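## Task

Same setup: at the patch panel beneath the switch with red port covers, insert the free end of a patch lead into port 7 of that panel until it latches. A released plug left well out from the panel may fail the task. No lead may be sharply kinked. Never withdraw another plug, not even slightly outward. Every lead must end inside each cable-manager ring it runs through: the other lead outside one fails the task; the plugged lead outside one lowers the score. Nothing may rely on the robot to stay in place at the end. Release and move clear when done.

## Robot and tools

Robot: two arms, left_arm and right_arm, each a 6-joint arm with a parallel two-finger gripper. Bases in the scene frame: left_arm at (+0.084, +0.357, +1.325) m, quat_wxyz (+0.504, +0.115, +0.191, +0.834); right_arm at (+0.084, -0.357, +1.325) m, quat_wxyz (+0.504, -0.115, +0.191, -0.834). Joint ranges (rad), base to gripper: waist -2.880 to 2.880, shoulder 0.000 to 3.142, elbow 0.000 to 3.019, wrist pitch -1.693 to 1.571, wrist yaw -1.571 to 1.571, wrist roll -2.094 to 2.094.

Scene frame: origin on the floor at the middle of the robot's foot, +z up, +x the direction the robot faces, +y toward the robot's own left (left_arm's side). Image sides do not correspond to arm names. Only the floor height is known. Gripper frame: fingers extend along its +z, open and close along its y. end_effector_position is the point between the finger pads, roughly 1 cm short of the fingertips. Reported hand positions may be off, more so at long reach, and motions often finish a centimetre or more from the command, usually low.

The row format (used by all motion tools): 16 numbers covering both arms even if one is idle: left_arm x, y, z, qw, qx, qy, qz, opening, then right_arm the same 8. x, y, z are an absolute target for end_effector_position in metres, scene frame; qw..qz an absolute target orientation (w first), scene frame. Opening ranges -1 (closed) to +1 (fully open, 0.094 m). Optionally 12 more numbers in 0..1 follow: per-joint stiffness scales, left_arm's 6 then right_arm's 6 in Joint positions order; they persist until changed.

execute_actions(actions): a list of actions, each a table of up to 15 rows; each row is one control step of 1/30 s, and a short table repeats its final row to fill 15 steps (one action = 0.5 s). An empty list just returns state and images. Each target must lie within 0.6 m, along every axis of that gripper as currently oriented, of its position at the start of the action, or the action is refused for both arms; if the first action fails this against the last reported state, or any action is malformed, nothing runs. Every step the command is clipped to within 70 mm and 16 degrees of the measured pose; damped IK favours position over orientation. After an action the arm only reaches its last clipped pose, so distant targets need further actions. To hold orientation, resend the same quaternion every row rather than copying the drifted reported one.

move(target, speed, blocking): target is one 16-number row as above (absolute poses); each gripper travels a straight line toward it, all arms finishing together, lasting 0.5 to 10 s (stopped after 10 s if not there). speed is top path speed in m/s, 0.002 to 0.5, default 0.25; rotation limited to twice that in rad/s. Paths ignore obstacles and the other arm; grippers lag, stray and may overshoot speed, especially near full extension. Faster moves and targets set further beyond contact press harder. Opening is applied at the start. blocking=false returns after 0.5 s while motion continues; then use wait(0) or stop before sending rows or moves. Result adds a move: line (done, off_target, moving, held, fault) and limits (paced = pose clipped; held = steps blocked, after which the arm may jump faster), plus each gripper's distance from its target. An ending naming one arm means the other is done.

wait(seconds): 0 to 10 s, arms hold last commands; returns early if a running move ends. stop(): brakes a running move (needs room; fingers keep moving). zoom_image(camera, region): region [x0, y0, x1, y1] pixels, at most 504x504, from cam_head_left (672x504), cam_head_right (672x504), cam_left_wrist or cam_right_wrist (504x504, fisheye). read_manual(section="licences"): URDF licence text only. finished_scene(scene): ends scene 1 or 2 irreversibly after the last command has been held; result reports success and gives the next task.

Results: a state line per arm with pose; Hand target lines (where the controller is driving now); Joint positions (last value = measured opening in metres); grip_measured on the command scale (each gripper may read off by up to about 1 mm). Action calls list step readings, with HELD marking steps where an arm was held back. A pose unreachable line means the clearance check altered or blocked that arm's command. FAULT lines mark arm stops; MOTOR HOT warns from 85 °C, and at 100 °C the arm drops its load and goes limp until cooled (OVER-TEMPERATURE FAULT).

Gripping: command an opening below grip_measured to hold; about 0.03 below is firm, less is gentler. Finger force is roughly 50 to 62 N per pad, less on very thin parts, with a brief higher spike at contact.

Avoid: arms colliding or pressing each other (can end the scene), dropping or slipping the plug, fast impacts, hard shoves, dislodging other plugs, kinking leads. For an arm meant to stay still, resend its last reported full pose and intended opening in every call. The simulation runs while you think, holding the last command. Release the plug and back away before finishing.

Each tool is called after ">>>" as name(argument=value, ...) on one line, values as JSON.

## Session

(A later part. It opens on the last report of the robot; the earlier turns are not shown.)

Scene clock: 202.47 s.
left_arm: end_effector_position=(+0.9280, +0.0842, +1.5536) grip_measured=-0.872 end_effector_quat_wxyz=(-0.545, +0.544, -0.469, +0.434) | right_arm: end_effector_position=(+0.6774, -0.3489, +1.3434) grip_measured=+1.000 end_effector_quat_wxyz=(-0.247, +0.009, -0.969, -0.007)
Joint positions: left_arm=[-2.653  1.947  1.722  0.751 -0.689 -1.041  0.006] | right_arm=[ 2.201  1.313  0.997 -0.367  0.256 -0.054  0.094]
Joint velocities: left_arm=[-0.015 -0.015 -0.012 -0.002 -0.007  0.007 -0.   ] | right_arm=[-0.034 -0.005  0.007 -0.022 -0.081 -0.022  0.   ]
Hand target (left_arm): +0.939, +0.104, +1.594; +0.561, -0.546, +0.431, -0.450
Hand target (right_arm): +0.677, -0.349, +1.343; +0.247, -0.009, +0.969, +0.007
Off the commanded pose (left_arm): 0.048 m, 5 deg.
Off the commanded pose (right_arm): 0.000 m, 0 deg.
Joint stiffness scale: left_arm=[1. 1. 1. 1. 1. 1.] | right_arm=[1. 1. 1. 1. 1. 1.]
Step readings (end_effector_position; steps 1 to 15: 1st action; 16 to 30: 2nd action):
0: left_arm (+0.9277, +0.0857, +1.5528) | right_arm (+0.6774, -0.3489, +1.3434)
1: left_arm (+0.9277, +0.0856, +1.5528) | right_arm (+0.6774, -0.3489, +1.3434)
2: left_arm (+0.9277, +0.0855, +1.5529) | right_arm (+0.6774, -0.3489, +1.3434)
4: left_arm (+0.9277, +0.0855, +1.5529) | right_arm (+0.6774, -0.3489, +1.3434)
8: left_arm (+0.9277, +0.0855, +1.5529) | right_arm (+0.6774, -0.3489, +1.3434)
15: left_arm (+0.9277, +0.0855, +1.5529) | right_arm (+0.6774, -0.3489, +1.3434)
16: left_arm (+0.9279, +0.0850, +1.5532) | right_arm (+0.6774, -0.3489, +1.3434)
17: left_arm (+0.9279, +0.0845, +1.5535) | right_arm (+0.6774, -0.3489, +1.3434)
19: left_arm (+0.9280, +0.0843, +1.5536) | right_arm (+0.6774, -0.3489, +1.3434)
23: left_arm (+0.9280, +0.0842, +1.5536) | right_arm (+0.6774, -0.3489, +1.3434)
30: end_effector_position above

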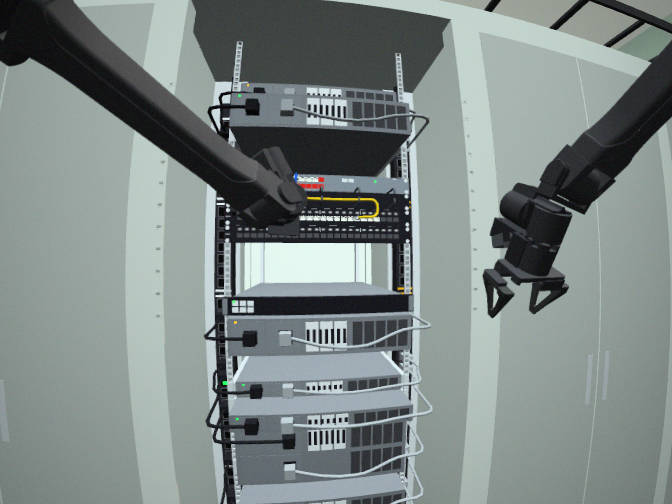

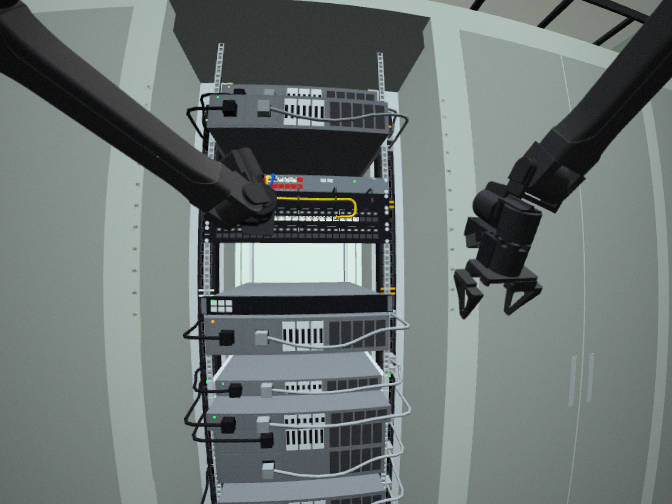

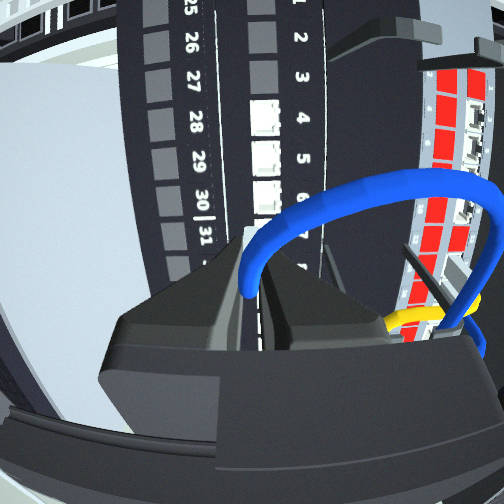

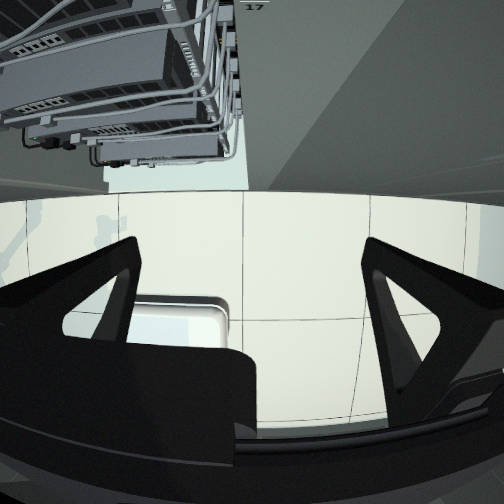

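>>> move(target=[0.895,0.125,1.575,0.555,-0.551,0.4375,-0.4425,-0.915,0.6774,-0.3489,1.3434,-0.247,0.009,-0.969,-0.007,1], speed=0.08)

>>> execute_actions(actions=[[[0.902,0.105,1.582,0.555,-0.551,0.4375,-0.4425,-0.915,0.6774,-0.3489,1.3434,-0.247,0.009,-0.969,-0.007,1]],[[0.910,0.092,1.584,0.555,-0.551,0.4375,-0.4425,-0.915,0.6774,-0.3489,1.3434,-0.247,0.009,-0.969,-0.007,1]],[[0.917,0.082,1.585,0.555,-0.551,0.4375,-0.4425,-0.915,0.6774,-0.3489,1.3434,-0.247,0.009,-0.969,-0.007,1]],[[0.922,0.075,1.586,0.555,-0.551,0.4375,-0.4425,-0.915,0.6774,-0.3489,1.3434,-0.247,0.009,-0.969,-0.007,1]],[[0.925,0.071,1.586,0.555,-0.551,0.4375,-0.4425,-0.915,0.6774,-0.3489,1.3434,-0.247,0.009,-0.969,-0.007,1]],[[0.925,0.071,1.586,0.555,-0.551,0.4375,-0.4425,-0.915,0.6774,-0.3489,1.3434,-0.247,0.009,-0.969,-0.007,1]]])

>>> zoom_image(camera="cam_left_wrist", region=[150,150,350,350])

Scene clock: 204.13 s.
left_arm: end_effector_position=(+0.8926, +0.1097, +1.5591) grip_measured=-0.872 end_effector_quat_wxyz=(-0.547, +0.546, -0.461, +0.436) | right_arm: end_effector_position=(+0.6774, -0.3489, +1.3434) grip_measured=+1.000 end_effector_quat_wxyz=(-0.247, +0.009, -0.969, -0.007)
Joint positions: left_arm=[-2.653  1.844  1.55   0.838 -0.694 -1.041  0.006] | right_arm=[ 2.201  1.313  0.997 -0.367  0.256 -0.054  0.094]
Joint velocities: left_arm=[-0.005 -0.005  0.002  0.007  0.051  0.037  0.001] | right_arm=[-0.005  0.005 -0.002 -0.002 -0.022 -0.022  0.   ]
Hand target (left_arm): +0.895, +0.124, +1.575; +0.555, -0.552, +0.438, -0.443
Hand target (right_arm): +0.677, -0.349, +1.343; +0.247, -0.009, +0.969, +0.007
Off the commanded pose (left_arm): 0.022 m, 3 deg.
Off the commanded pose (right_arm): 0.000 m, 0 deg.
Joint stiffness scale: left_arm=[1. 1. 1. 1. 1. 1.] | right_arm=[1. 1. 1. 1. 1. 1.]
move: off_target (left_arm)

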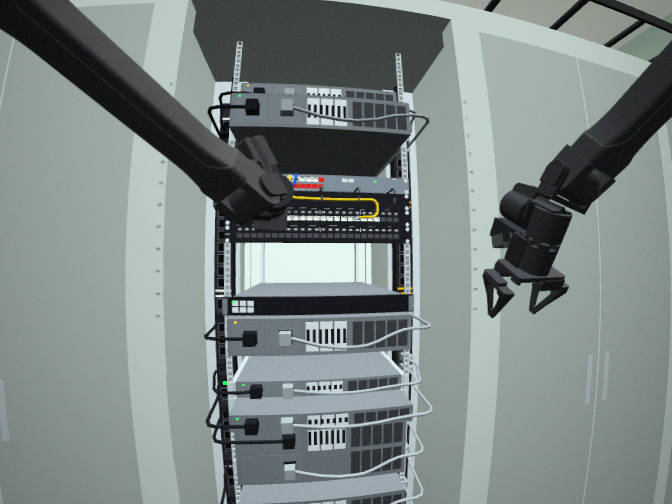

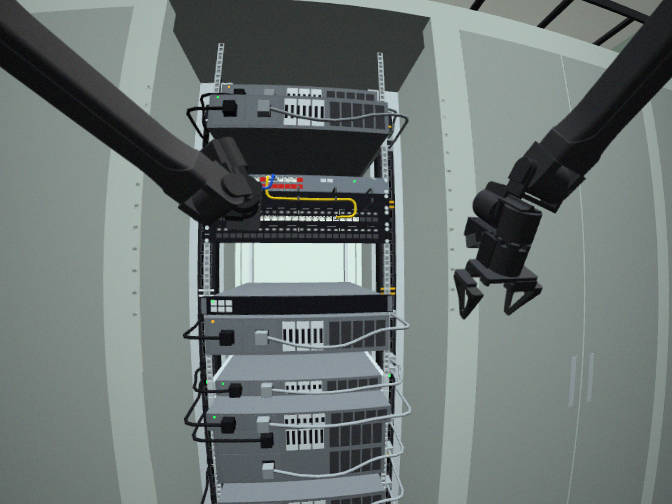

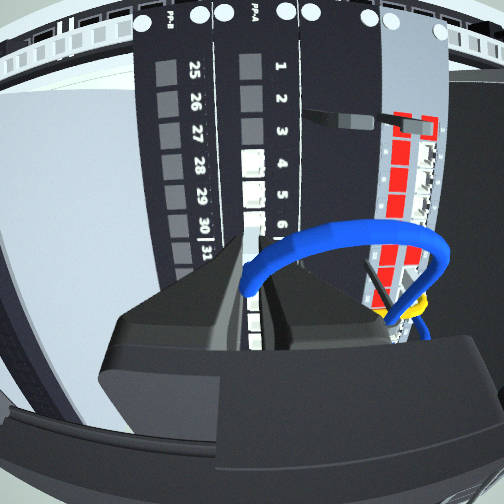

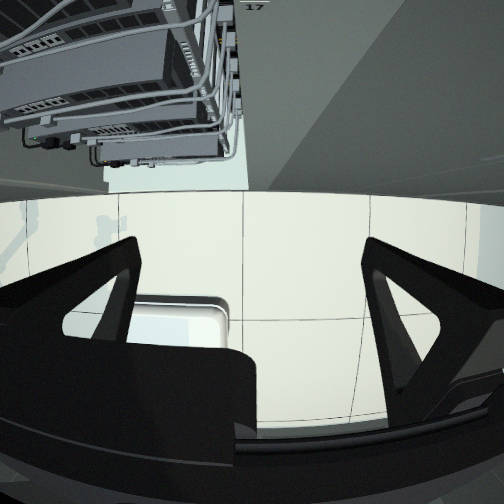

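Scene clock: 207.13 s.
left_arm: end_effector_position=(+0.9213, +0.0906, +1.5613) grip_measured=-0.872 end_effector_quat_wxyz=(-0.558, +0.555, -0.445, +0.428) | right_arm: end_effector_position=(+0.6774, -0.3489, +1.3434) grip_measured=+1.000 end_effector_quat_wxyz=(-0.247, +0.009, -0.969, -0.007)
Joint positions: left_arm=[-2.663  1.947  1.716  0.818 -0.735 -1.017  0.006] | right_arm=[ 2.201  1.313  0.997 -0.367  0.256 -0.054  0.094]
Joint velocities: left_arm=[-0.015 -0.005 -0.007 -0.002 -0.007  0.007 -0.   ] | right_arm=[ 0.015  0.005 -0.032  0.002 -0.007 -0.037  0.   ]
Hand target (left_arm): +0.923, +0.072, +1.586; +0.555, -0.551, +0.438, -0.443
Hand target (right_arm): +0.677, -0.349, +1.343; +0.247, -0.009, +0.969, +0.007
Off the commanded pose (left_arm): 0.032 m, 2 deg.
Off the commanded pose (right_arm): 0.000 m, 0 deg.
Joint stiffness scale: left_arm=[1. 1. 1. 1. 1. 1.] | right_arm=[1. 1. 1. 1. 1. 1.]
Step readings (end_effector_position; steps 1 to 15: 1st action; 16 to 30: 2nd action; 31 to 45: 3rd action; 46 to 60: 4th action; 61 to 75: 5th action; 76 to 90: 6th action):
0: left_arm (+0.8926, +0.1097, +1.5591) | right_arm (+0.6774, -0.3489, +1.3434)
1: left_arm (+0.8926, +0.1111, +1.5589) | right_arm (+0.6774, -0.3489, +1.3434)
2: left_arm (+0.8928, +0.1119, +1.5587) | right_arm (+0.6774, -0.3489, +1.3434)
4: left_arm (+0.8937, +0.1122, +1.5592) | right_arm (+0.6774, -0.3489, +1.3434)
8: left_arm (+0.8944, +0.1124, +1.5603) | right_arm (+0.6774, -0.3489, +1.3434)
15: left_arm (+0.8944, +0.1124, +1.5602) | right_arm (+0.6774, -0.3489, +1.3434)
16: left_arm (+0.8951, +0.1129, +1.5605) | right_arm (+0.6774, -0.3489, +1.3434)
17: left_arm (+0.8976, +0.1125, +1.5618) | right_arm (+0.6774, -0.3489, +1.3434)
19: left_arm (+0.9027, +0.1105, +1.5639) | right_arm (+0.6774, -0.3489, +1.3434)
23: left_arm (+0.9054, +0.1079, +1.5618) | right_arm (+0.6774, -0.3489, +1.3434)
30: left_arm (+0.9054, +0.1064, +1.5587) | right_arm (+0.6774, -0.3489, +1.3434)
31: left_arm (+0.9059, +0.1066, +1.5593) | right_arm (+0.6774, -0.3489, +1.3434)
32: left_arm (+0.9076, +0.1061, +1.5606) | right_arm (+0.6774, -0.3489, +1.3434)
34: left_arm (+0.9111, +0.1041, +1.5630) | right_arm (+0.6774, -0.3489, +1.3434)
38: left_arm (+0.9127, +0.1013, +1.5636) | right_arm (+0.6774, -0.3489, +1.3434)
45: left_arm (+0.9126, +0.0999, +1.5615) | right_arm (+0.6774, -0.3489, +1.3434)
46: left_arm (+0.9129, +0.0999, +1.5616) | right_arm (+0.6774, -0.3489, +1.3434)
47: left_arm (+0.9143, +0.0996, +1.5622) | right_arm (+0.6774, -0.3489, +1.3434)
49: left_arm (+0.9169, +0.0978, +1.5636) | right_arm (+0.6774, -0.3489, +1.3434)
53: left_arm (+0.9181, +0.0951, +1.5632) | right_arm (+0.6774, -0.3489, +1.3434)
60: left_arm (+0.9180, +0.0938, +1.5611) | right_arm (+0.6774, -0.3489, +1.3434)
61: left_arm (+0.9181, +0.0936, +1.5612) | right_arm (+0.6774, -0.3489, +1.3434)
62: left_arm (+0.9190, +0.0934, +1.5618) | right_arm (+0.6774, -0.3489, +1.3434)
64: left_arm (+0.9205, +0.0925, +1.5628) | right_arm (+0.6774, -0.3489, +1.3434)
68: left_arm (+0.9213, +0.0912, +1.5626) | right_arm (+0.6774, -0.3489, +1.3434)
75: left_arm (+0.9213, +0.0906, +1.5613) | right_arm (+0.6774, -0.3489, +1.3434)
76: left_arm (+0.9213, +0.0906, +1.5613) | right_arm (+0.6774, -0.3489, +1.3434)
77: left_arm (+0.9213, +0.0906, +1.5613) | right_arm (+0.6774, -0.3489, +1.3434)
79: left_arm (+0.9213, +0.0906, +1.5613) | right_arm (+0.6774, -0.3489, +1.3434)
83: left_arm (+0.9213, +0.0906, +1.5613) | right_arm (+0.6774, -0.3489, +1.3434)
90: end_effector_position above

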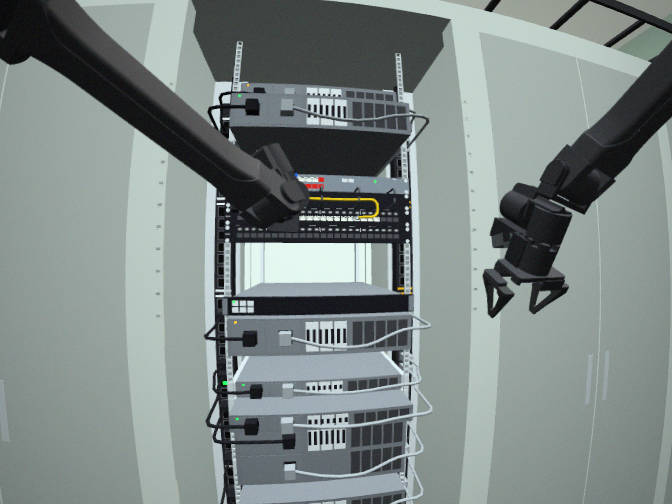

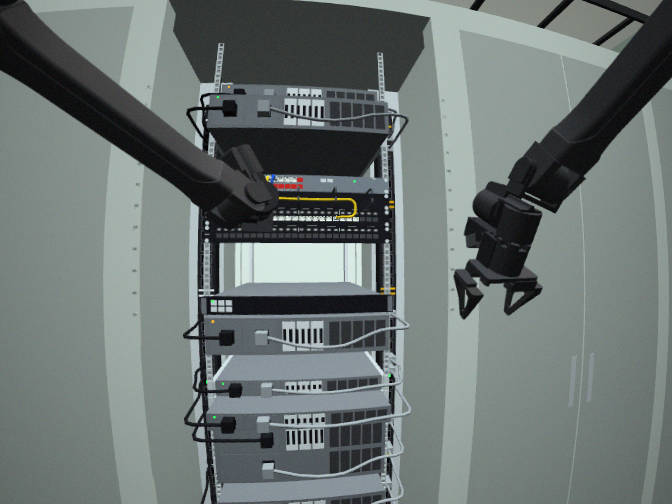

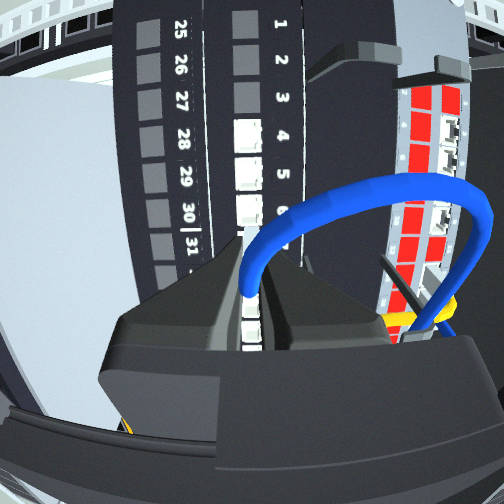

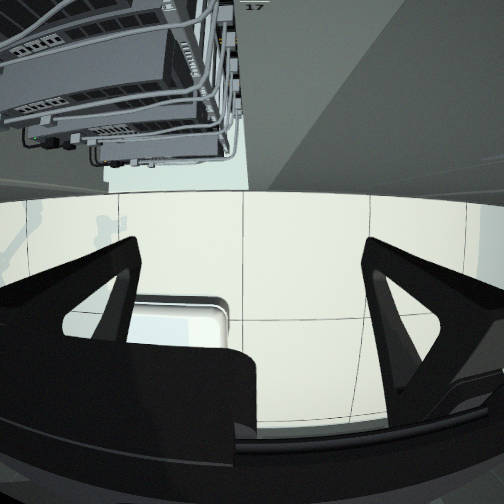

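Region (150, 150, 350, 350) of cam_left_wrist's 504x504 image, scaled by 2.520, with more detail than that image has.

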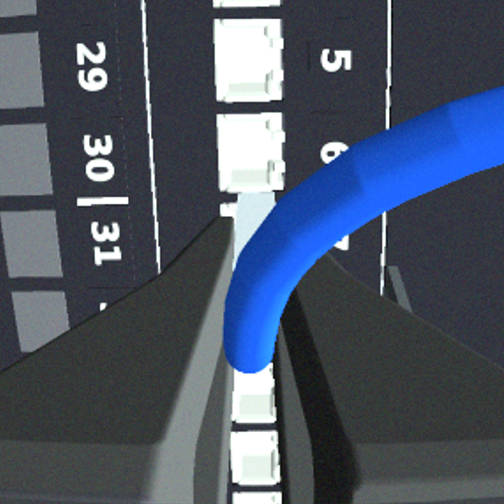

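>>> execute_actions(actions=[[[0.927,0.069,1.585,0.555,-0.551,0.4375,-0.4425,-0.915,0.6774,-0.3489,1.3434,-0.247,0.009,-0.969,-0.007,1]],[[0.929,0.068,1.5845,0.555,-0.551,0.4375,-0.4425,-0.915,0.6774,-0.3489,1.3434,-0.247,0.009,-0.969,-0.007,1]],[[0.931,0.067,1.584,0.555,-0.551,0.4375,-0.4425,-0.915,0.6774,-0.3489,1.3434,-0.247,0.009,-0.969,-0.007,1]]])

>>> zoom_image(camera="cam_left_wrist", region=[150,150,350,350])

Scene clock: 208.87 s.
left_arm: end_effector_position=(+0.9271, +0.0863, +1.5599) grip_measured=-0.872 end_effector_quat_wxyz=(-0.558, +0.556, -0.444, +0.427) | right_arm: end_effector_position=(+0.6774, -0.3489, +1.3434) grip_measured=+1.000 end_effector_quat_wxyz=(-0.247, +0.009, -0.969, -0.007)
Joint positions: left_arm=[-2.663  1.967  1.747  0.807 -0.736 -1.017  0.006] | right_arm=[ 2.201  1.313  0.997 -0.367  0.256 -0.054  0.094]
Joint velocities: left_arm=[-0.024 -0.005 -0.007 -0.017  0.051 -0.007 -0.   ] | right_arm=[ 0.005  0.015 -0.007 -0.012 -0.066 -0.022  0.   ]
Hand target (left_arm): +0.929, +0.068, +1.584; +0.555, -0.551, +0.438, -0.443
Hand target (right_arm): +0.677, -0.349, +1.343; +0.247, -0.009, +0.969, +0.007
Off the commanded pose (left_arm): 0.031 m, 2 deg.
Off the commanded pose (right_arm): 0.000 m, 0 deg.
Joint stiffness scale: left_arm=[1. 1. 1. 1. 1. 1.] | right_arm=[1. 1. 1. 1. 1. 1.]
Step readings (end_effector_position; steps 1 to 15: 1st action; 16 to 30: 2nd action; 31 to 45: 3rd action):
0: left_arm (+0.9213, +0.0906, +1.5613) | right_arm (+0.6774, -0.3489, +1.3434)
1: left_arm (+0.9214, +0.0907, +1.5615) | right_arm (+0.6774, -0.3489, +1.3434)
2: left_arm (+0.9219, +0.0905, +1.5617) | right_arm (+0.6774, -0.3489, +1.3434)
4: left_arm (+0.9228, +0.0901, +1.5622) | right_arm (+0.6774, -0.3489, +1.3434)
8: left_arm (+0.9233, +0.0893, +1.5612) | right_arm (+0.6774, -0.3489, +1.3434)
15: left_arm (+0.9234, +0.0888, +1.5601) | right_arm (+0.6774, -0.3489, +1.3434)
16: left_arm (+0.9236, +0.0889, +1.5606) | right_arm (+0.6774, -0.3489, +1.3434)
17: left_arm (+0.9239, +0.0886, +1.5605) | right_arm (+0.6774, -0.3489, +1.3434)
19: left_arm (+0.9248, +0.0884, +1.5612) | right_arm (+0.6774, -0.3489, +1.3434)
23: left_arm (+0.9252, +0.0880, +1.5610) | right_arm (+0.6774, -0.3489, +1.3434)
30: left_arm (+0.9252, +0.0877, +1.5603) | right_arm (+0.6774, -0.3489, +1.3434)
31: left_arm (+0.9254, +0.0876, +1.5603) | right_arm (+0.6774, -0.3489, +1.3434)
32: left_arm (+0.9258, +0.0876, +1.5608) | right_arm (+0.6774, -0.3489, +1.3434)
34: left_arm (+0.9267, +0.0872, +1.5611) | right_arm (+0.6774, -0.3489, +1.3434)
38: left_arm (+0.9271, +0.0866, +1.5606) | right_arm (+0.6774, -0.3489, +1.3434)
45: end_effector_position above

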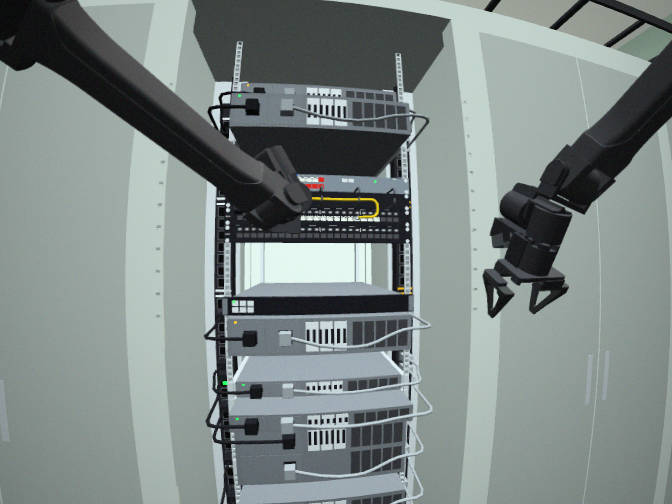

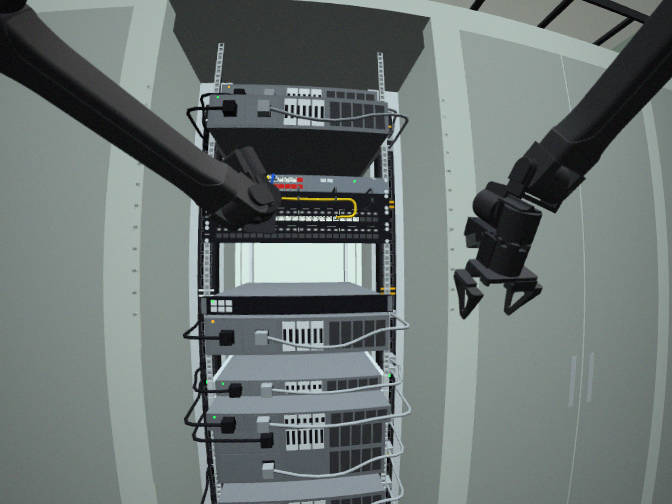

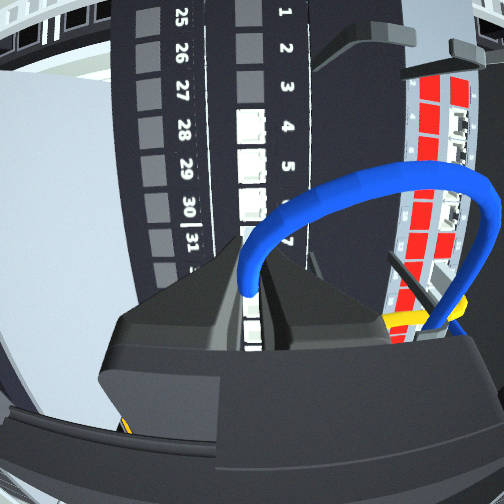

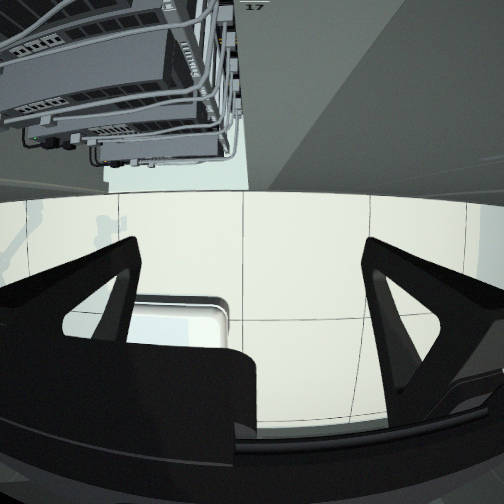

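Region (150, 150, 350, 350) of cam_left_wrist's 504x504 image, scaled by 2.520, with more detail than that image has.

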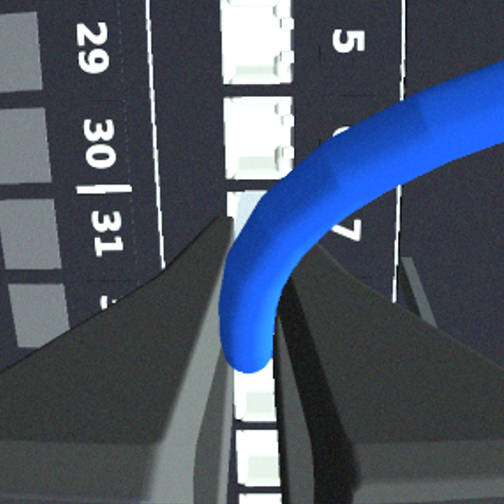

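Excellent; continue the same small steps.

>>> execute_actions(actions=[[[0.933,0.0662,1.5835,0.555,-0.551,0.4375,-0.4425,-0.915,0.6774,-0.3489,1.3434,-0.247,0.009,-0.969,-0.007,1]],[[0.936,0.0655,1.583,0.555,-0.551,0.4375,-0.4425,-0.915,0.6774,-0.3489,1.3434,-0.247,0.009,-0.969,-0.007,1]],[[0.939,0.065,1.5825,0.555,-0.551,0.4375,-0.4425,-0.915,0.6774,-0.3489,1.3434,-0.247,0.009,-0.969,-0.007,1]]])

>>> zoom_image(camera="cam_left_wrist", region=[150,150,350,350])

Scene clock: 210.57 s.
left_arm: end_effector_position=(+0.9325, +0.0834, +1.5601) grip_measured=-0.872 end_effector_quat_wxyz=(-0.558, +0.557, -0.444, +0.426) | right_arm: end_effector_position=(+0.6774, -0.3489, +1.3434) grip_measured=+1.000 end_effector_quat_wxyz=(-0.247, +0.009, -0.969, -0.007)
Joint positions: left_arm=[-2.663  1.983  1.777  0.793 -0.741 -1.017  0.006] | right_arm=[ 2.201  1.313  0.997 -0.367  0.256 -0.054  0.094]
Joint velocities: left_arm=[-0.015 -0.005 -0.012  0.002  0.037 -0.007  0.   ] | right_arm=[-0.005 -0.005 -0.027  0.007 -0.022  0.007  0.   ]
Hand target (left_arm): +0.936, +0.066, +1.582; +0.555, -0.551, +0.438, -0.443
Hand target (right_arm): +0.677, -0.349, +1.343; +0.247, -0.009, +0.969, +0.007
Off the commanded pose (left_arm): 0.030 m, 2 deg.
Off the commanded pose (right_arm): 0.000 m, 0 deg.
Joint stiffness scale: left_arm=[1. 1. 1. 1. 1. 1.] | right_arm=[1. 1. 1. 1. 1. 1.]
Step readings (end_effector_position; steps 1 to 15: 1st action; 16 to 30: 2nd action; 31 to 45: 3rd action):
0: left_arm (+0.9271, +0.0863, +1.5599) | right_arm (+0.6774, -0.3489, +1.3434)
1: left_arm (+0.9272, +0.0863, +1.5600) | right_arm (+0.6774, -0.3489, +1.3434)
2: left_arm (+0.9276, +0.0860, +1.5599) | right_arm (+0.6774, -0.3489, +1.3434)
4: left_arm (+0.9282, +0.0856, +1.5600) | right_arm (+0.6774, -0.3489, +1.3434)
8: left_arm (+0.9284, +0.0849, +1.5596) | right_arm (+0.6774, -0.3489, +1.3434)
15: left_arm (+0.9285, +0.0847, +1.5592) | right_arm (+0.6774, -0.3489, +1.3434)
16: left_arm (+0.9288, +0.0847, +1.5596) | right_arm (+0.6774, -0.3489, +1.3434)
17: left_arm (+0.9294, +0.0843, +1.5595) | right_arm (+0.6774, -0.3489, +1.3434)
19: left_arm (+0.9305, +0.0838, +1.5601) | right_arm (+0.6774, -0.3489, +1.3434)
23: left_arm (+0.9308, +0.0838, +1.5599) | right_arm (+0.6774, -0.3489, +1.3434)
30: left_arm (+0.9308, +0.0838, +1.5599) | right_arm (+0.6774, -0.3489, +1.3434)
31: left_arm (+0.9311, +0.0836, +1.5600) | right_arm (+0.6774, -0.3489, +1.3434)
32: left_arm (+0.9316, +0.0835, +1.5601) | right_arm (+0.6774, -0.3489, +1.3434)
34: left_arm (+0.9323, +0.0834, +1.5602) | right_arm (+0.6774, -0.3489, +1.3434)
38: left_arm (+0.9325, +0.0834, +1.5601) | right_arm (+0.6774, -0.3489, +1.3434)
45: end_effector_position above

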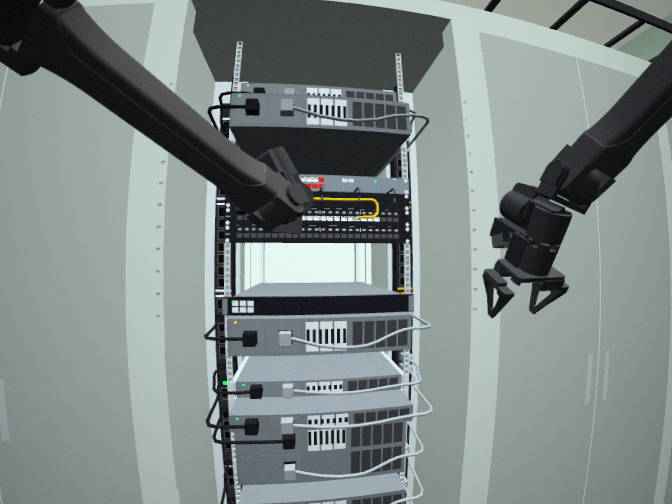

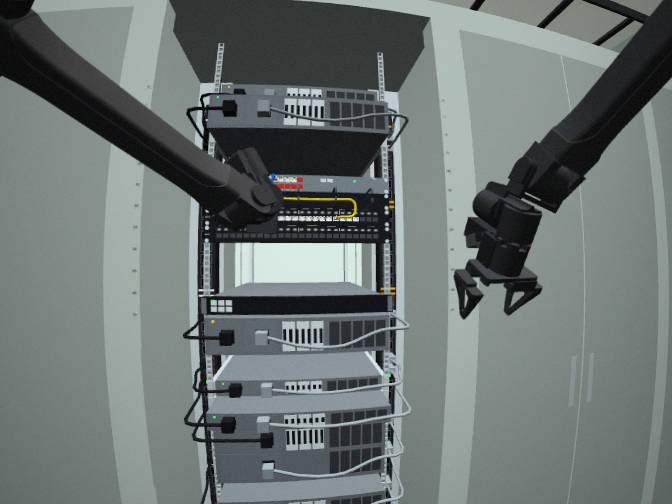

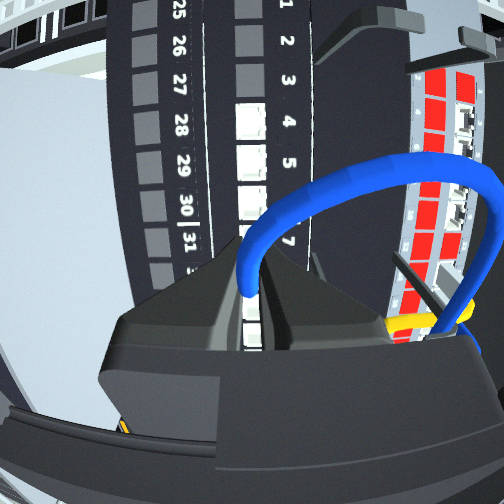

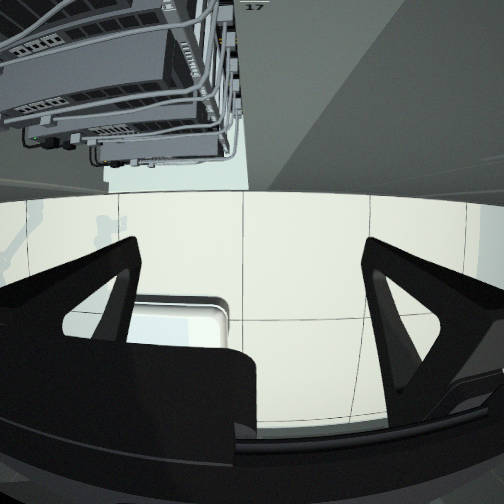

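Region (150, 150, 350, 350) of cam_left_wrist's 504x504 image, scaled by 2.520, with more detail than that image has.

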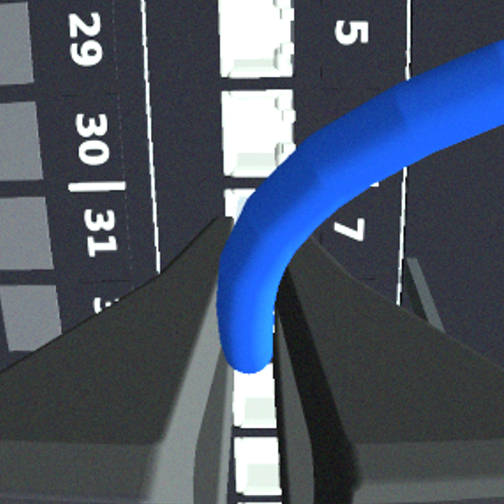

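It's in. Push on, easing y side load.

>>> execute_actions(actions=[[[0.944,0.068,1.582,0.555,-0.551,0.4375,-0.4425,-0.92,0.6774,-0.3489,1.3434,-0.247,0.009,-0.969,-0.007,1]],[[0.950,0.072,1.581,0.555,-0.551,0.4375,-0.4425,-0.92,0.6774,-0.3489,1.3434,-0.247,0.009,-0.969,-0.007,1]],[[0.956,0.076,1.580,0.555,-0.551,0.4375,-0.4425,-0.92,0.6774,-0.3489,1.3434,-0.247,0.009,-0.969,-0.007,1]],[[0.963,0.080,1.579,0.555,-0.551,0.4375,-0.4425,-0.92,0.6774,-0.3489,1.3434,-0.247,0.009,-0.969,-0.007,1]]])

>>> zoom_image(camera="cam_left_wrist", region=[150,150,350,350])

Scene clock: 212.77 s.
left_arm: end_effector_position=(+0.9377, +0.0835, +1.5605) grip_measured=-0.872 end_effector_quat_wxyz=(-0.553, +0.561, -0.446, +0.425) | right_arm: end_effector_position=(+0.6774, -0.3489, +1.3434) grip_measured=+1.000 end_effector_quat_wxyz=(-0.247, +0.009, -0.969, -0.007)
Joint positions: left_arm=[-2.66   1.987  1.798  0.759 -0.742 -1.033  0.006] | right_arm=[ 2.201  1.313  0.997 -0.367  0.256 -0.054  0.094]
Joint velocities: left_arm=[-0.015 -0.005 -0.012  0.002  0.022 -0.022 -0.   ] | right_arm=[-0.005 -0.005 -0.002 -0.002 -0.007 -0.022  0.   ]
Hand target (left_arm): +0.958, +0.082, +1.579; +0.555, -0.551, +0.438, -0.443
Hand target (right_arm): +0.677, -0.349, +1.343; +0.247, -0.009, +0.969, +0.007
Off the commanded pose (left_arm): 0.032 m, 3 deg.
Off the commanded pose (right_arm): 0.000 m, 0 deg.
Joint stiffness scale: left_arm=[1. 1. 1. 1. 1. 1.] | right_arm=[1. 1. 1. 1. 1. 1.]
Step readings (end_effector_position; steps 1 to 15: 1st action; 16 to 30: 2nd action; 31 to 45: 3rd action; 46 to 60: 4th action):
0: left_arm (+0.9325, +0.0834, +1.5601) | right_arm (+0.6774, -0.3489, +1.3434)
1: left_arm (+0.9327, +0.0834, +1.5604) | right_arm (+0.6774, -0.3489, +1.3434)
2: left_arm (+0.9329, +0.0833, +1.5600) | right_arm (+0.6774, -0.3489, +1.3434)
4: left_arm (+0.9329, +0.0833, +1.5600) | right_arm (+0.6774, -0.3489, +1.3434)
8: left_arm (+0.9329, +0.0833, +1.5600) | right_arm (+0.6774, -0.3489, +1.3434)
15: left_arm (+0.9329, +0.0833, +1.5600) | right_arm (+0.6774, -0.3489, +1.3434)
16: left_arm (+0.9332, +0.0833, +1.5603) | right_arm (+0.6774, -0.3489, +1.3434)
17: left_arm (+0.9334, +0.0832, +1.5603) | right_arm (+0.6774, -0.3489, +1.3434)
19: left_arm (+0.9337, +0.0832, +1.5603) | right_arm (+0.6774, -0.3489, +1.3434)
23: left_arm (+0.9337, +0.0832, +1.5603) | right_arm (+0.6774, -0.3489, +1.3434)
30: left_arm (+0.9337, +0.0832, +1.5603) | right_arm (+0.6774, -0.3489, +1.3434)
31: left_arm (+0.9339, +0.0831, +1.5606) | right_arm (+0.6774, -0.3489, +1.3434)
32: left_arm (+0.9342, +0.0829, +1.5606) | right_arm (+0.6774, -0.3489, +1.3434)
34: left_arm (+0.9346, +0.0828, +1.5607) | right_arm (+0.6774, -0.3489, +1.3434)
38: left_arm (+0.9353, +0.0828, +1.5609) | right_arm (+0.6774, -0.3489, +1.3434)
45: left_arm (+0.9359, +0.0829, +1.5610) | right_arm (+0.6774, -0.3489, +1.3434)
46: left_arm (+0.9363, +0.0829, +1.5609) | right_arm (+0.6774, -0.3489, +1.3434)
47: left_arm (+0.9375, +0.0830, +1.5611) | right_arm (+0.6774, -0.3489, +1.3434)
49: left_arm (+0.9377, +0.0835, +1.5605) | right_arm (+0.6774, -0.3489, +1.3434)
53: left_arm (+0.9377, +0.0835, +1.5605) | right_arm (+0.6774, -0.3489, +1.3434)
60: end_effector_position above

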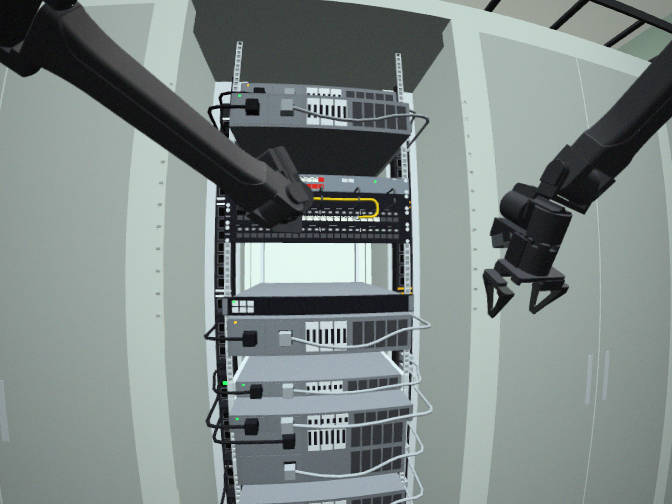

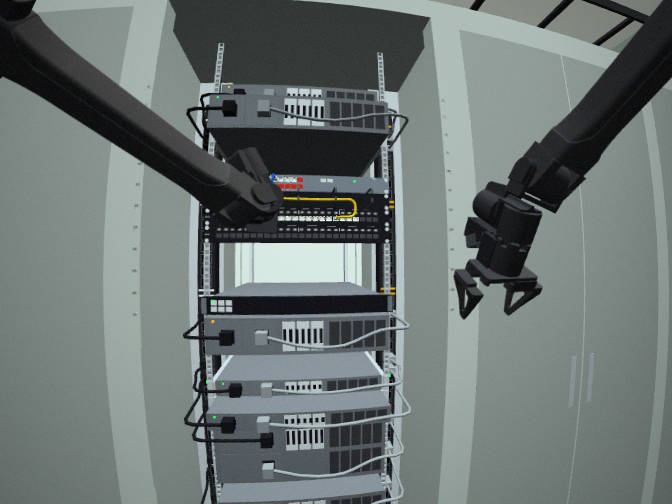

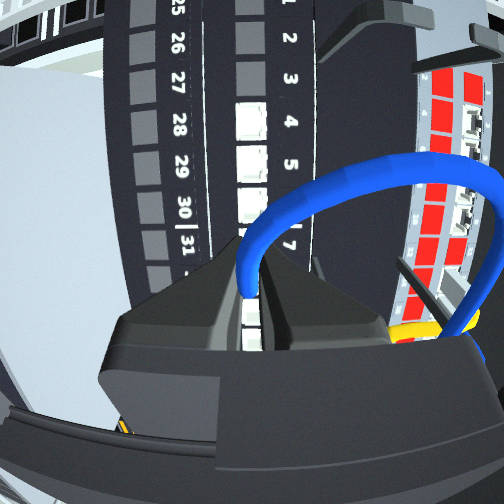

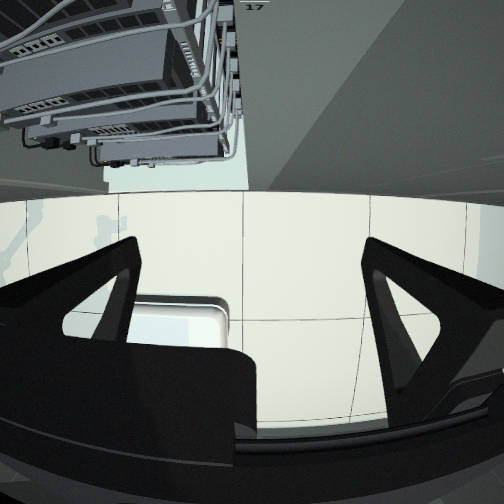

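Region (150, 150, 350, 350) of cam_left_wrist's 504x504 image, scaled by 2.520, with more detail than that image has.

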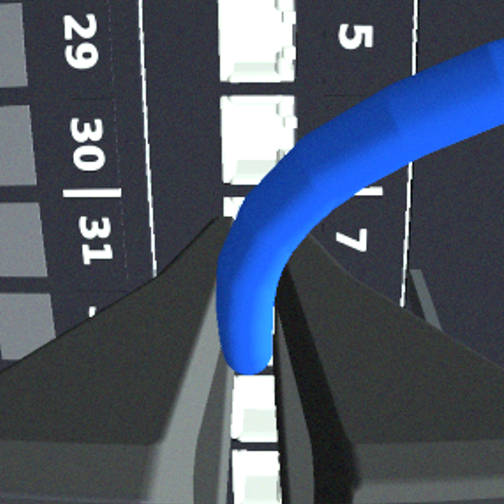

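>>> execute_actions(actions=[[[0.972,0.084,1.579,0.555,-0.551,0.4375,-0.4425,-0.92,0.6774,-0.3489,1.3434,-0.247,0.009,-0.969,-0.007,1]],[[0.980,0.086,1.579,0.555,-0.551,0.4375,-0.4425,-0.92,0.6774,-0.3489,1.3434,-0.247,0.009,-0.969,-0.007,1]],[[0.948,0.082,1.579,0.555,-0.551,0.4375,-0.4425,-0.92,0.6774,-0.3489,1.3434,-0.247,0.009,-0.969,-0.007,1]],[[0.948,0.082,1.579,0.555,-0.551,0.4375,-0.4425,-0.6,0.6774,-0.3489,1.3434,-0.247,0.009,-0.969,-0.007,1]]])

>>> zoom_image(camera="cam_left_wrist", region=[150,150,350,350])

Scene clock: 215.03 s.
left_arm: end_effector_position=(+0.9395, +0.0784, +1.5635) grip_measured=-0.603 end_effector_quat_wxyz=(-0.549, +0.552, -0.449, +0.438) | right_arm: end_effector_position=(+0.6774, -0.3489, +1.3434) grip_measured=+1.000 end_effector_quat_wxyz=(-0.247, +0.009, -0.969, -0.007)
Joint positions: left_arm=[-2.66   1.988  1.801  0.752 -0.711 -1.041  0.019] | right_arm=[ 2.201  1.313  0.997 -0.367  0.256 -0.054  0.094]
Joint velocities: left_arm=[-0.005 -0.005  0.002 -0.007 -0.066  0.051 -0.   ] | right_arm=[-0.024  0.005 -0.002 -0.007  0.007  0.007  0.   ]
Hand target (left_arm): +0.947, +0.083, +1.579; +0.555, -0.551, +0.438, -0.443
Hand target (right_arm): +0.677, -0.349, +1.343; +0.247, -0.009, +0.969, +0.007
Off the commanded pose (left_arm): 0.018 m, 2 deg.
Off the commanded pose (right_arm): 0.000 m, 0 deg.
Joint stiffness scale: left_arm=[1. 1. 1. 1. 1. 1.] | right_arm=[1. 1. 1. 1. 1. 1.]
Step readings (end_effector_position; steps 1 to 15: 1st action; 16 to 30: 2nd action; 31 to 45: 3rd action; 46 to 60: 4th action):
0: left_arm (+0.9377, +0.0835, +1.5605) | right_arm (+0.6774, -0.3489, +1.3434)
1: left_arm (+0.9379, +0.0834, +1.5606) | right_arm (+0.6774, -0.3489, +1.3434)
2: left_arm (+0.9380, +0.0834, +1.5601) | right_arm (+0.6774, -0.3489, +1.3434)
4: left_arm (+0.9380, +0.0835, +1.5601) | right_arm (+0.6774, -0.3489, +1.3434)
8: left_arm (+0.9380, +0.0835, +1.5601) | right_arm (+0.6774, -0.3489, +1.3434)
15: left_arm (+0.9380, +0.0835, +1.5601) | right_arm (+0.6774, -0.3489, +1.3434)
16: left_arm (+0.9382, +0.0836, +1.5604) | right_arm (+0.6774, -0.3489, +1.3434)
17: left_arm (+0.9383, +0.0836, +1.5600) | right_arm (+0.6774, -0.3489, +1.3434)
19: left_arm (+0.9383, +0.0838, +1.5600) | right_arm (+0.6774, -0.3489, +1.3434)
23: left_arm (+0.9383, +0.0838, +1.5600) | right_arm (+0.6774, -0.3489, +1.3434)
30: left_arm (+0.9383, +0.0838, +1.5600) | right_arm (+0.6774, -0.3489, +1.3434)
31: left_arm (+0.9380, +0.0841, +1.5603) | right_arm (+0.6774, -0.3489, +1.3434)
32: left_arm (+0.9380, +0.0842, +1.5605) | right_arm (+0.6774, -0.3489, +1.3434)
34: left_arm (+0.9380, +0.0843, +1.5606) | right_arm (+0.6774, -0.3489, +1.3434)
38: left_arm (+0.9380, +0.0843, +1.5606) | right_arm (+0.6774, -0.3489, +1.3434)
45: left_arm (+0.9380, +0.0843, +1.5606) | right_arm (+0.6774, -0.3489, +1.3434)
46: left_arm (+0.9384, +0.0828, +1.5614) | right_arm (+0.6774, -0.3489, +1.3434)
47: left_arm (+0.9391, +0.0799, +1.5626) | right_arm (+0.6774, -0.3489, +1.3434)
49: left_arm (+0.9394, +0.0787, +1.5633) | right_arm (+0.6774, -0.3489, +1.3434)
53: left_arm (+0.9395, +0.0784, +1.5635) | right_arm (+0.6774, -0.3489, +1.3434)
60: end_effector_position above

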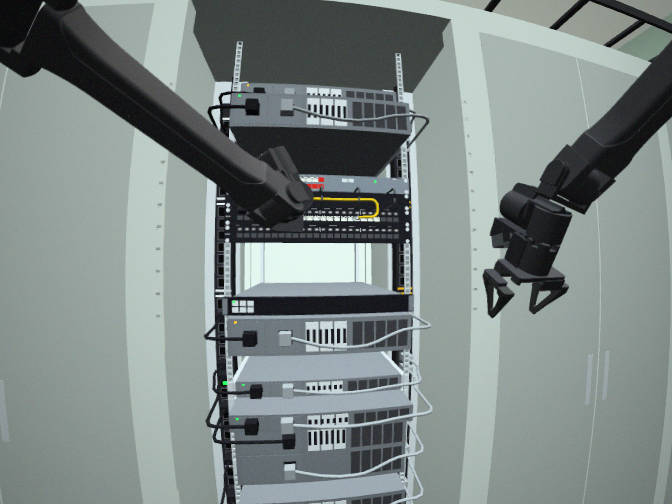

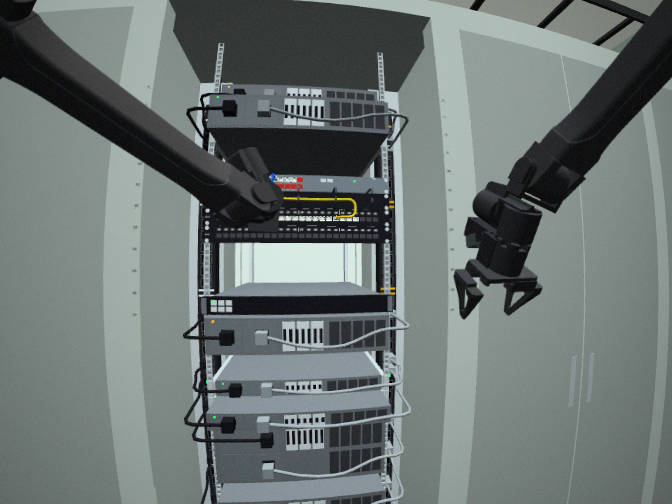

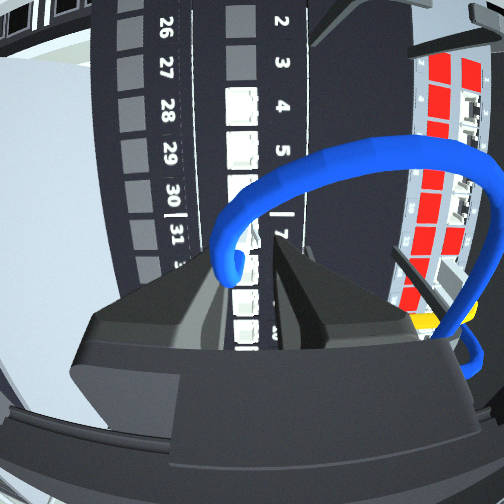

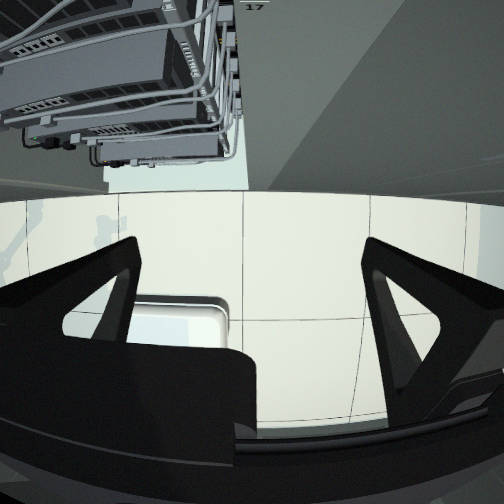

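Region (150, 150, 350, 350) of cam_left_wrist's 504x504 image, scaled by 2.520, with more detail than that image has.

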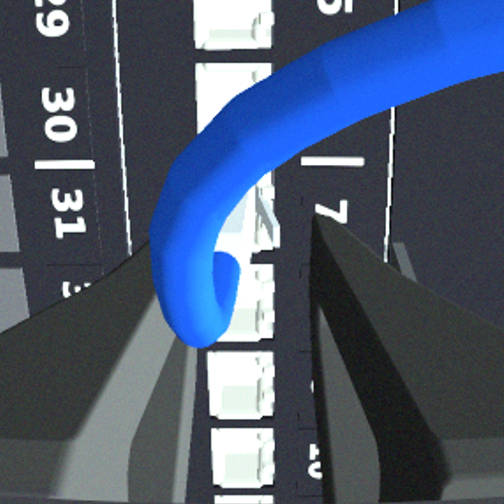

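>>> execute_actions(actions=[[[0.93,0.08,1.583,0.555,-0.551,0.4375,-0.4425,-0.55,0.6774,-0.3489,1.3434,-0.247,0.009,-0.969,-0.007,1]],[[0.91,0.078,1.583,0.555,-0.551,0.4375,-0.4425,-0.55,0.6774,-0.3489,1.3434,-0.247,0.009,-0.969,-0.007,1]],[[0.88,0.074,1.58,0.555,-0.551,0.4375,-0.4425,-0.55,0.6774,-0.3489,1.3434,-0.247,0.009,-0.969,-0.007,1]],[[0.85,0.07,1.575,0.555,-0.551,0.4375,-0.4425,-0.55,0.6774,-0.3489,1.3434,-0.247,0.009,-0.969,-0.007,1]]])

Scene clock: 217.23 s.
left_arm: end_effector_position=(+0.8553, +0.0696, +1.5479) grip_measured=-0.552 end_effector_quat_wxyz=(-0.552, +0.552, -0.456, +0.427) | right_arm: end_effector_position=(+0.6774, -0.3489, +1.3434) grip_measured=+1.000 end_effector_quat_wxyz=(-0.247, +0.009, -0.969, -0.007)
Joint positions: left_arm=[-2.731  1.883  1.509  0.967 -0.781 -0.972  0.021] | right_arm=[ 2.201  1.313  0.997 -0.367  0.256 -0.054  0.094]
Joint velocities: left_arm=[-0.005 -0.015 -0.002  0.007  0.022 -0.022 -0.001] | right_arm=[ 0.005 -0.005  0.002  0.002 -0.022 -0.037  0.   ]
Hand target (left_arm): +0.850, +0.070, +1.575; +0.555, -0.552, +0.438, -0.443
Hand target (right_arm): +0.677, -0.349, +1.343; +0.247, -0.009, +0.969, +0.007
Off the commanded pose (left_arm): 0.028 m, 3 deg.
Off the commanded pose (right_arm): 0.000 m, 0 deg.
Joint stiffness scale: left_arm=[1. 1. 1. 1. 1. 1.] | right_arm=[1. 1. 1. 1. 1. 1.]
Step readings (end_effector_position; steps 1 to 15: 1st action; 16 to 30: 2nd action; 31 to 45: 3rd action; 46 to 60: 4th action):
0: left_arm (+0.9395, +0.0783, +1.5635) | right_arm (+0.6774, -0.3489, +1.3434)
1: left_arm (+0.9391, +0.0787, +1.5625) | right_arm (+0.6774, -0.3489, +1.3434)
2: left_arm (+0.9381, +0.0796, +1.5618) | right_arm (+0.6774, -0.3489, +1.3434)
4: left_arm (+0.9365, +0.0798, +1.5593) | right_arm (+0.6774, -0.3489, +1.3434)
8: left_arm (+0.9352, +0.0790, +1.5560) | right_arm (+0.6774, -0.3489, +1.3434)
15: left_arm (+0.9351, +0.0790, +1.5558) | right_arm (+0.6774, -0.3489, +1.3434)
16: left_arm (+0.9334, +0.0797, +1.5544) | right_arm (+0.6774, -0.3489, +1.3434)
17: left_arm (+0.9296, +0.0822, +1.5536) | right_arm (+0.6774, -0.3489, +1.3434)
19: left_arm (+0.9231, +0.0838, +1.5512) | right_arm (+0.6774, -0.3489, +1.3434)
23: left_arm (+0.9188, +0.0830, +1.5533) | right_arm (+0.6774, -0.3489, +1.3434)
30: left_arm (+0.9176, +0.0811, +1.5540) | right_arm (+0.6774, -0.3489, +1.3434)
31: left_arm (+0.9150, +0.0819, +1.5525) | right_arm (+0.6774, -0.3489, +1.3434)
32: left_arm (+0.9091, +0.0849, +1.5512) | right_arm (+0.6774, -0.3489, +1.3434)
34: left_arm (+0.8983, +0.0856, +1.5485) | right_arm (+0.6774, -0.3489, +1.3434)
38: left_arm (+0.8884, +0.0779, +1.5511) | right_arm (+0.6774, -0.3489, +1.3434)
45: left_arm (+0.8855, +0.0725, +1.5536) | right_arm (+0.6774, -0.3489, +1.3434)
46: left_arm (+0.8830, +0.0735, +1.5522) | right_arm (+0.6774, -0.3489, +1.3434)
47: left_arm (+0.8772, +0.0768, +1.5511) | right_arm (+0.6774, -0.3489, +1.3434)
49: left_arm (+0.8661, +0.0789, +1.5468) | right_arm (+0.6774, -0.3489, +1.3434)
53: left_arm (+0.8574, +0.0729, +1.5457) | right_arm (+0.6774, -0.3489, +1.3434)
60: end_effector_position above

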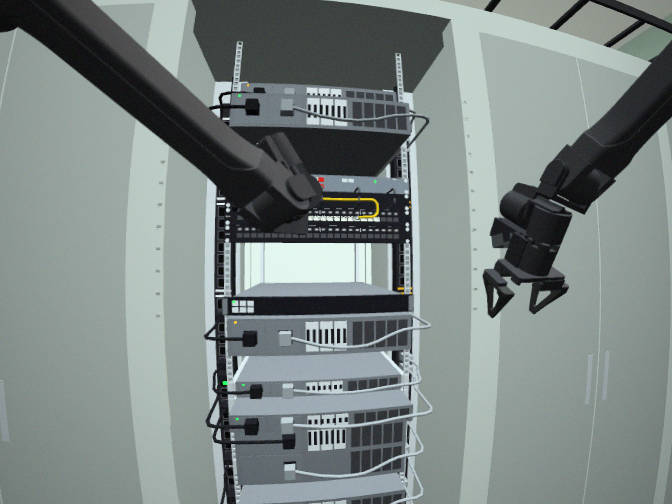

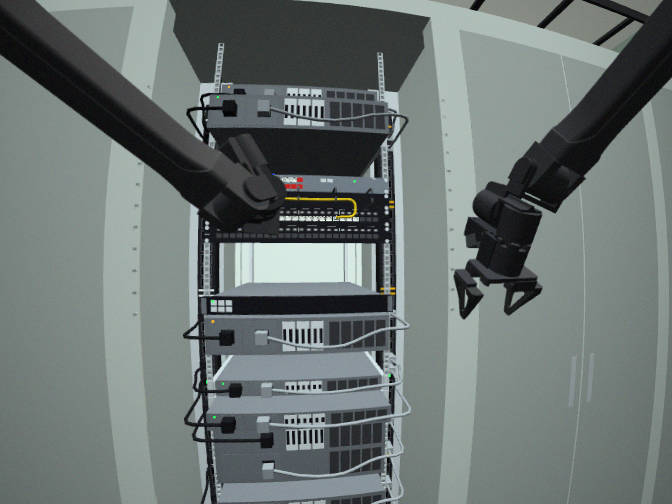

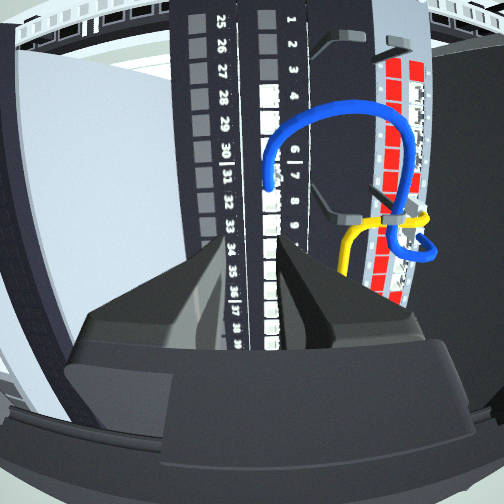

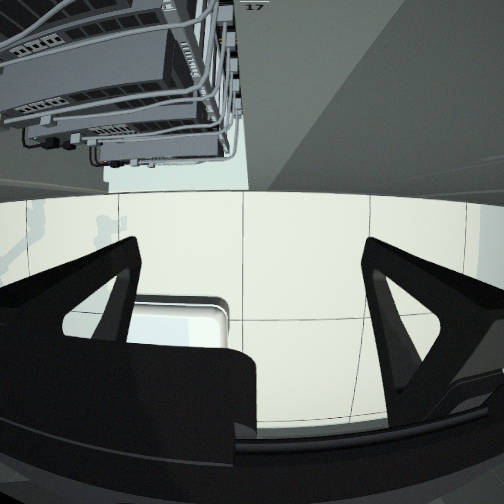

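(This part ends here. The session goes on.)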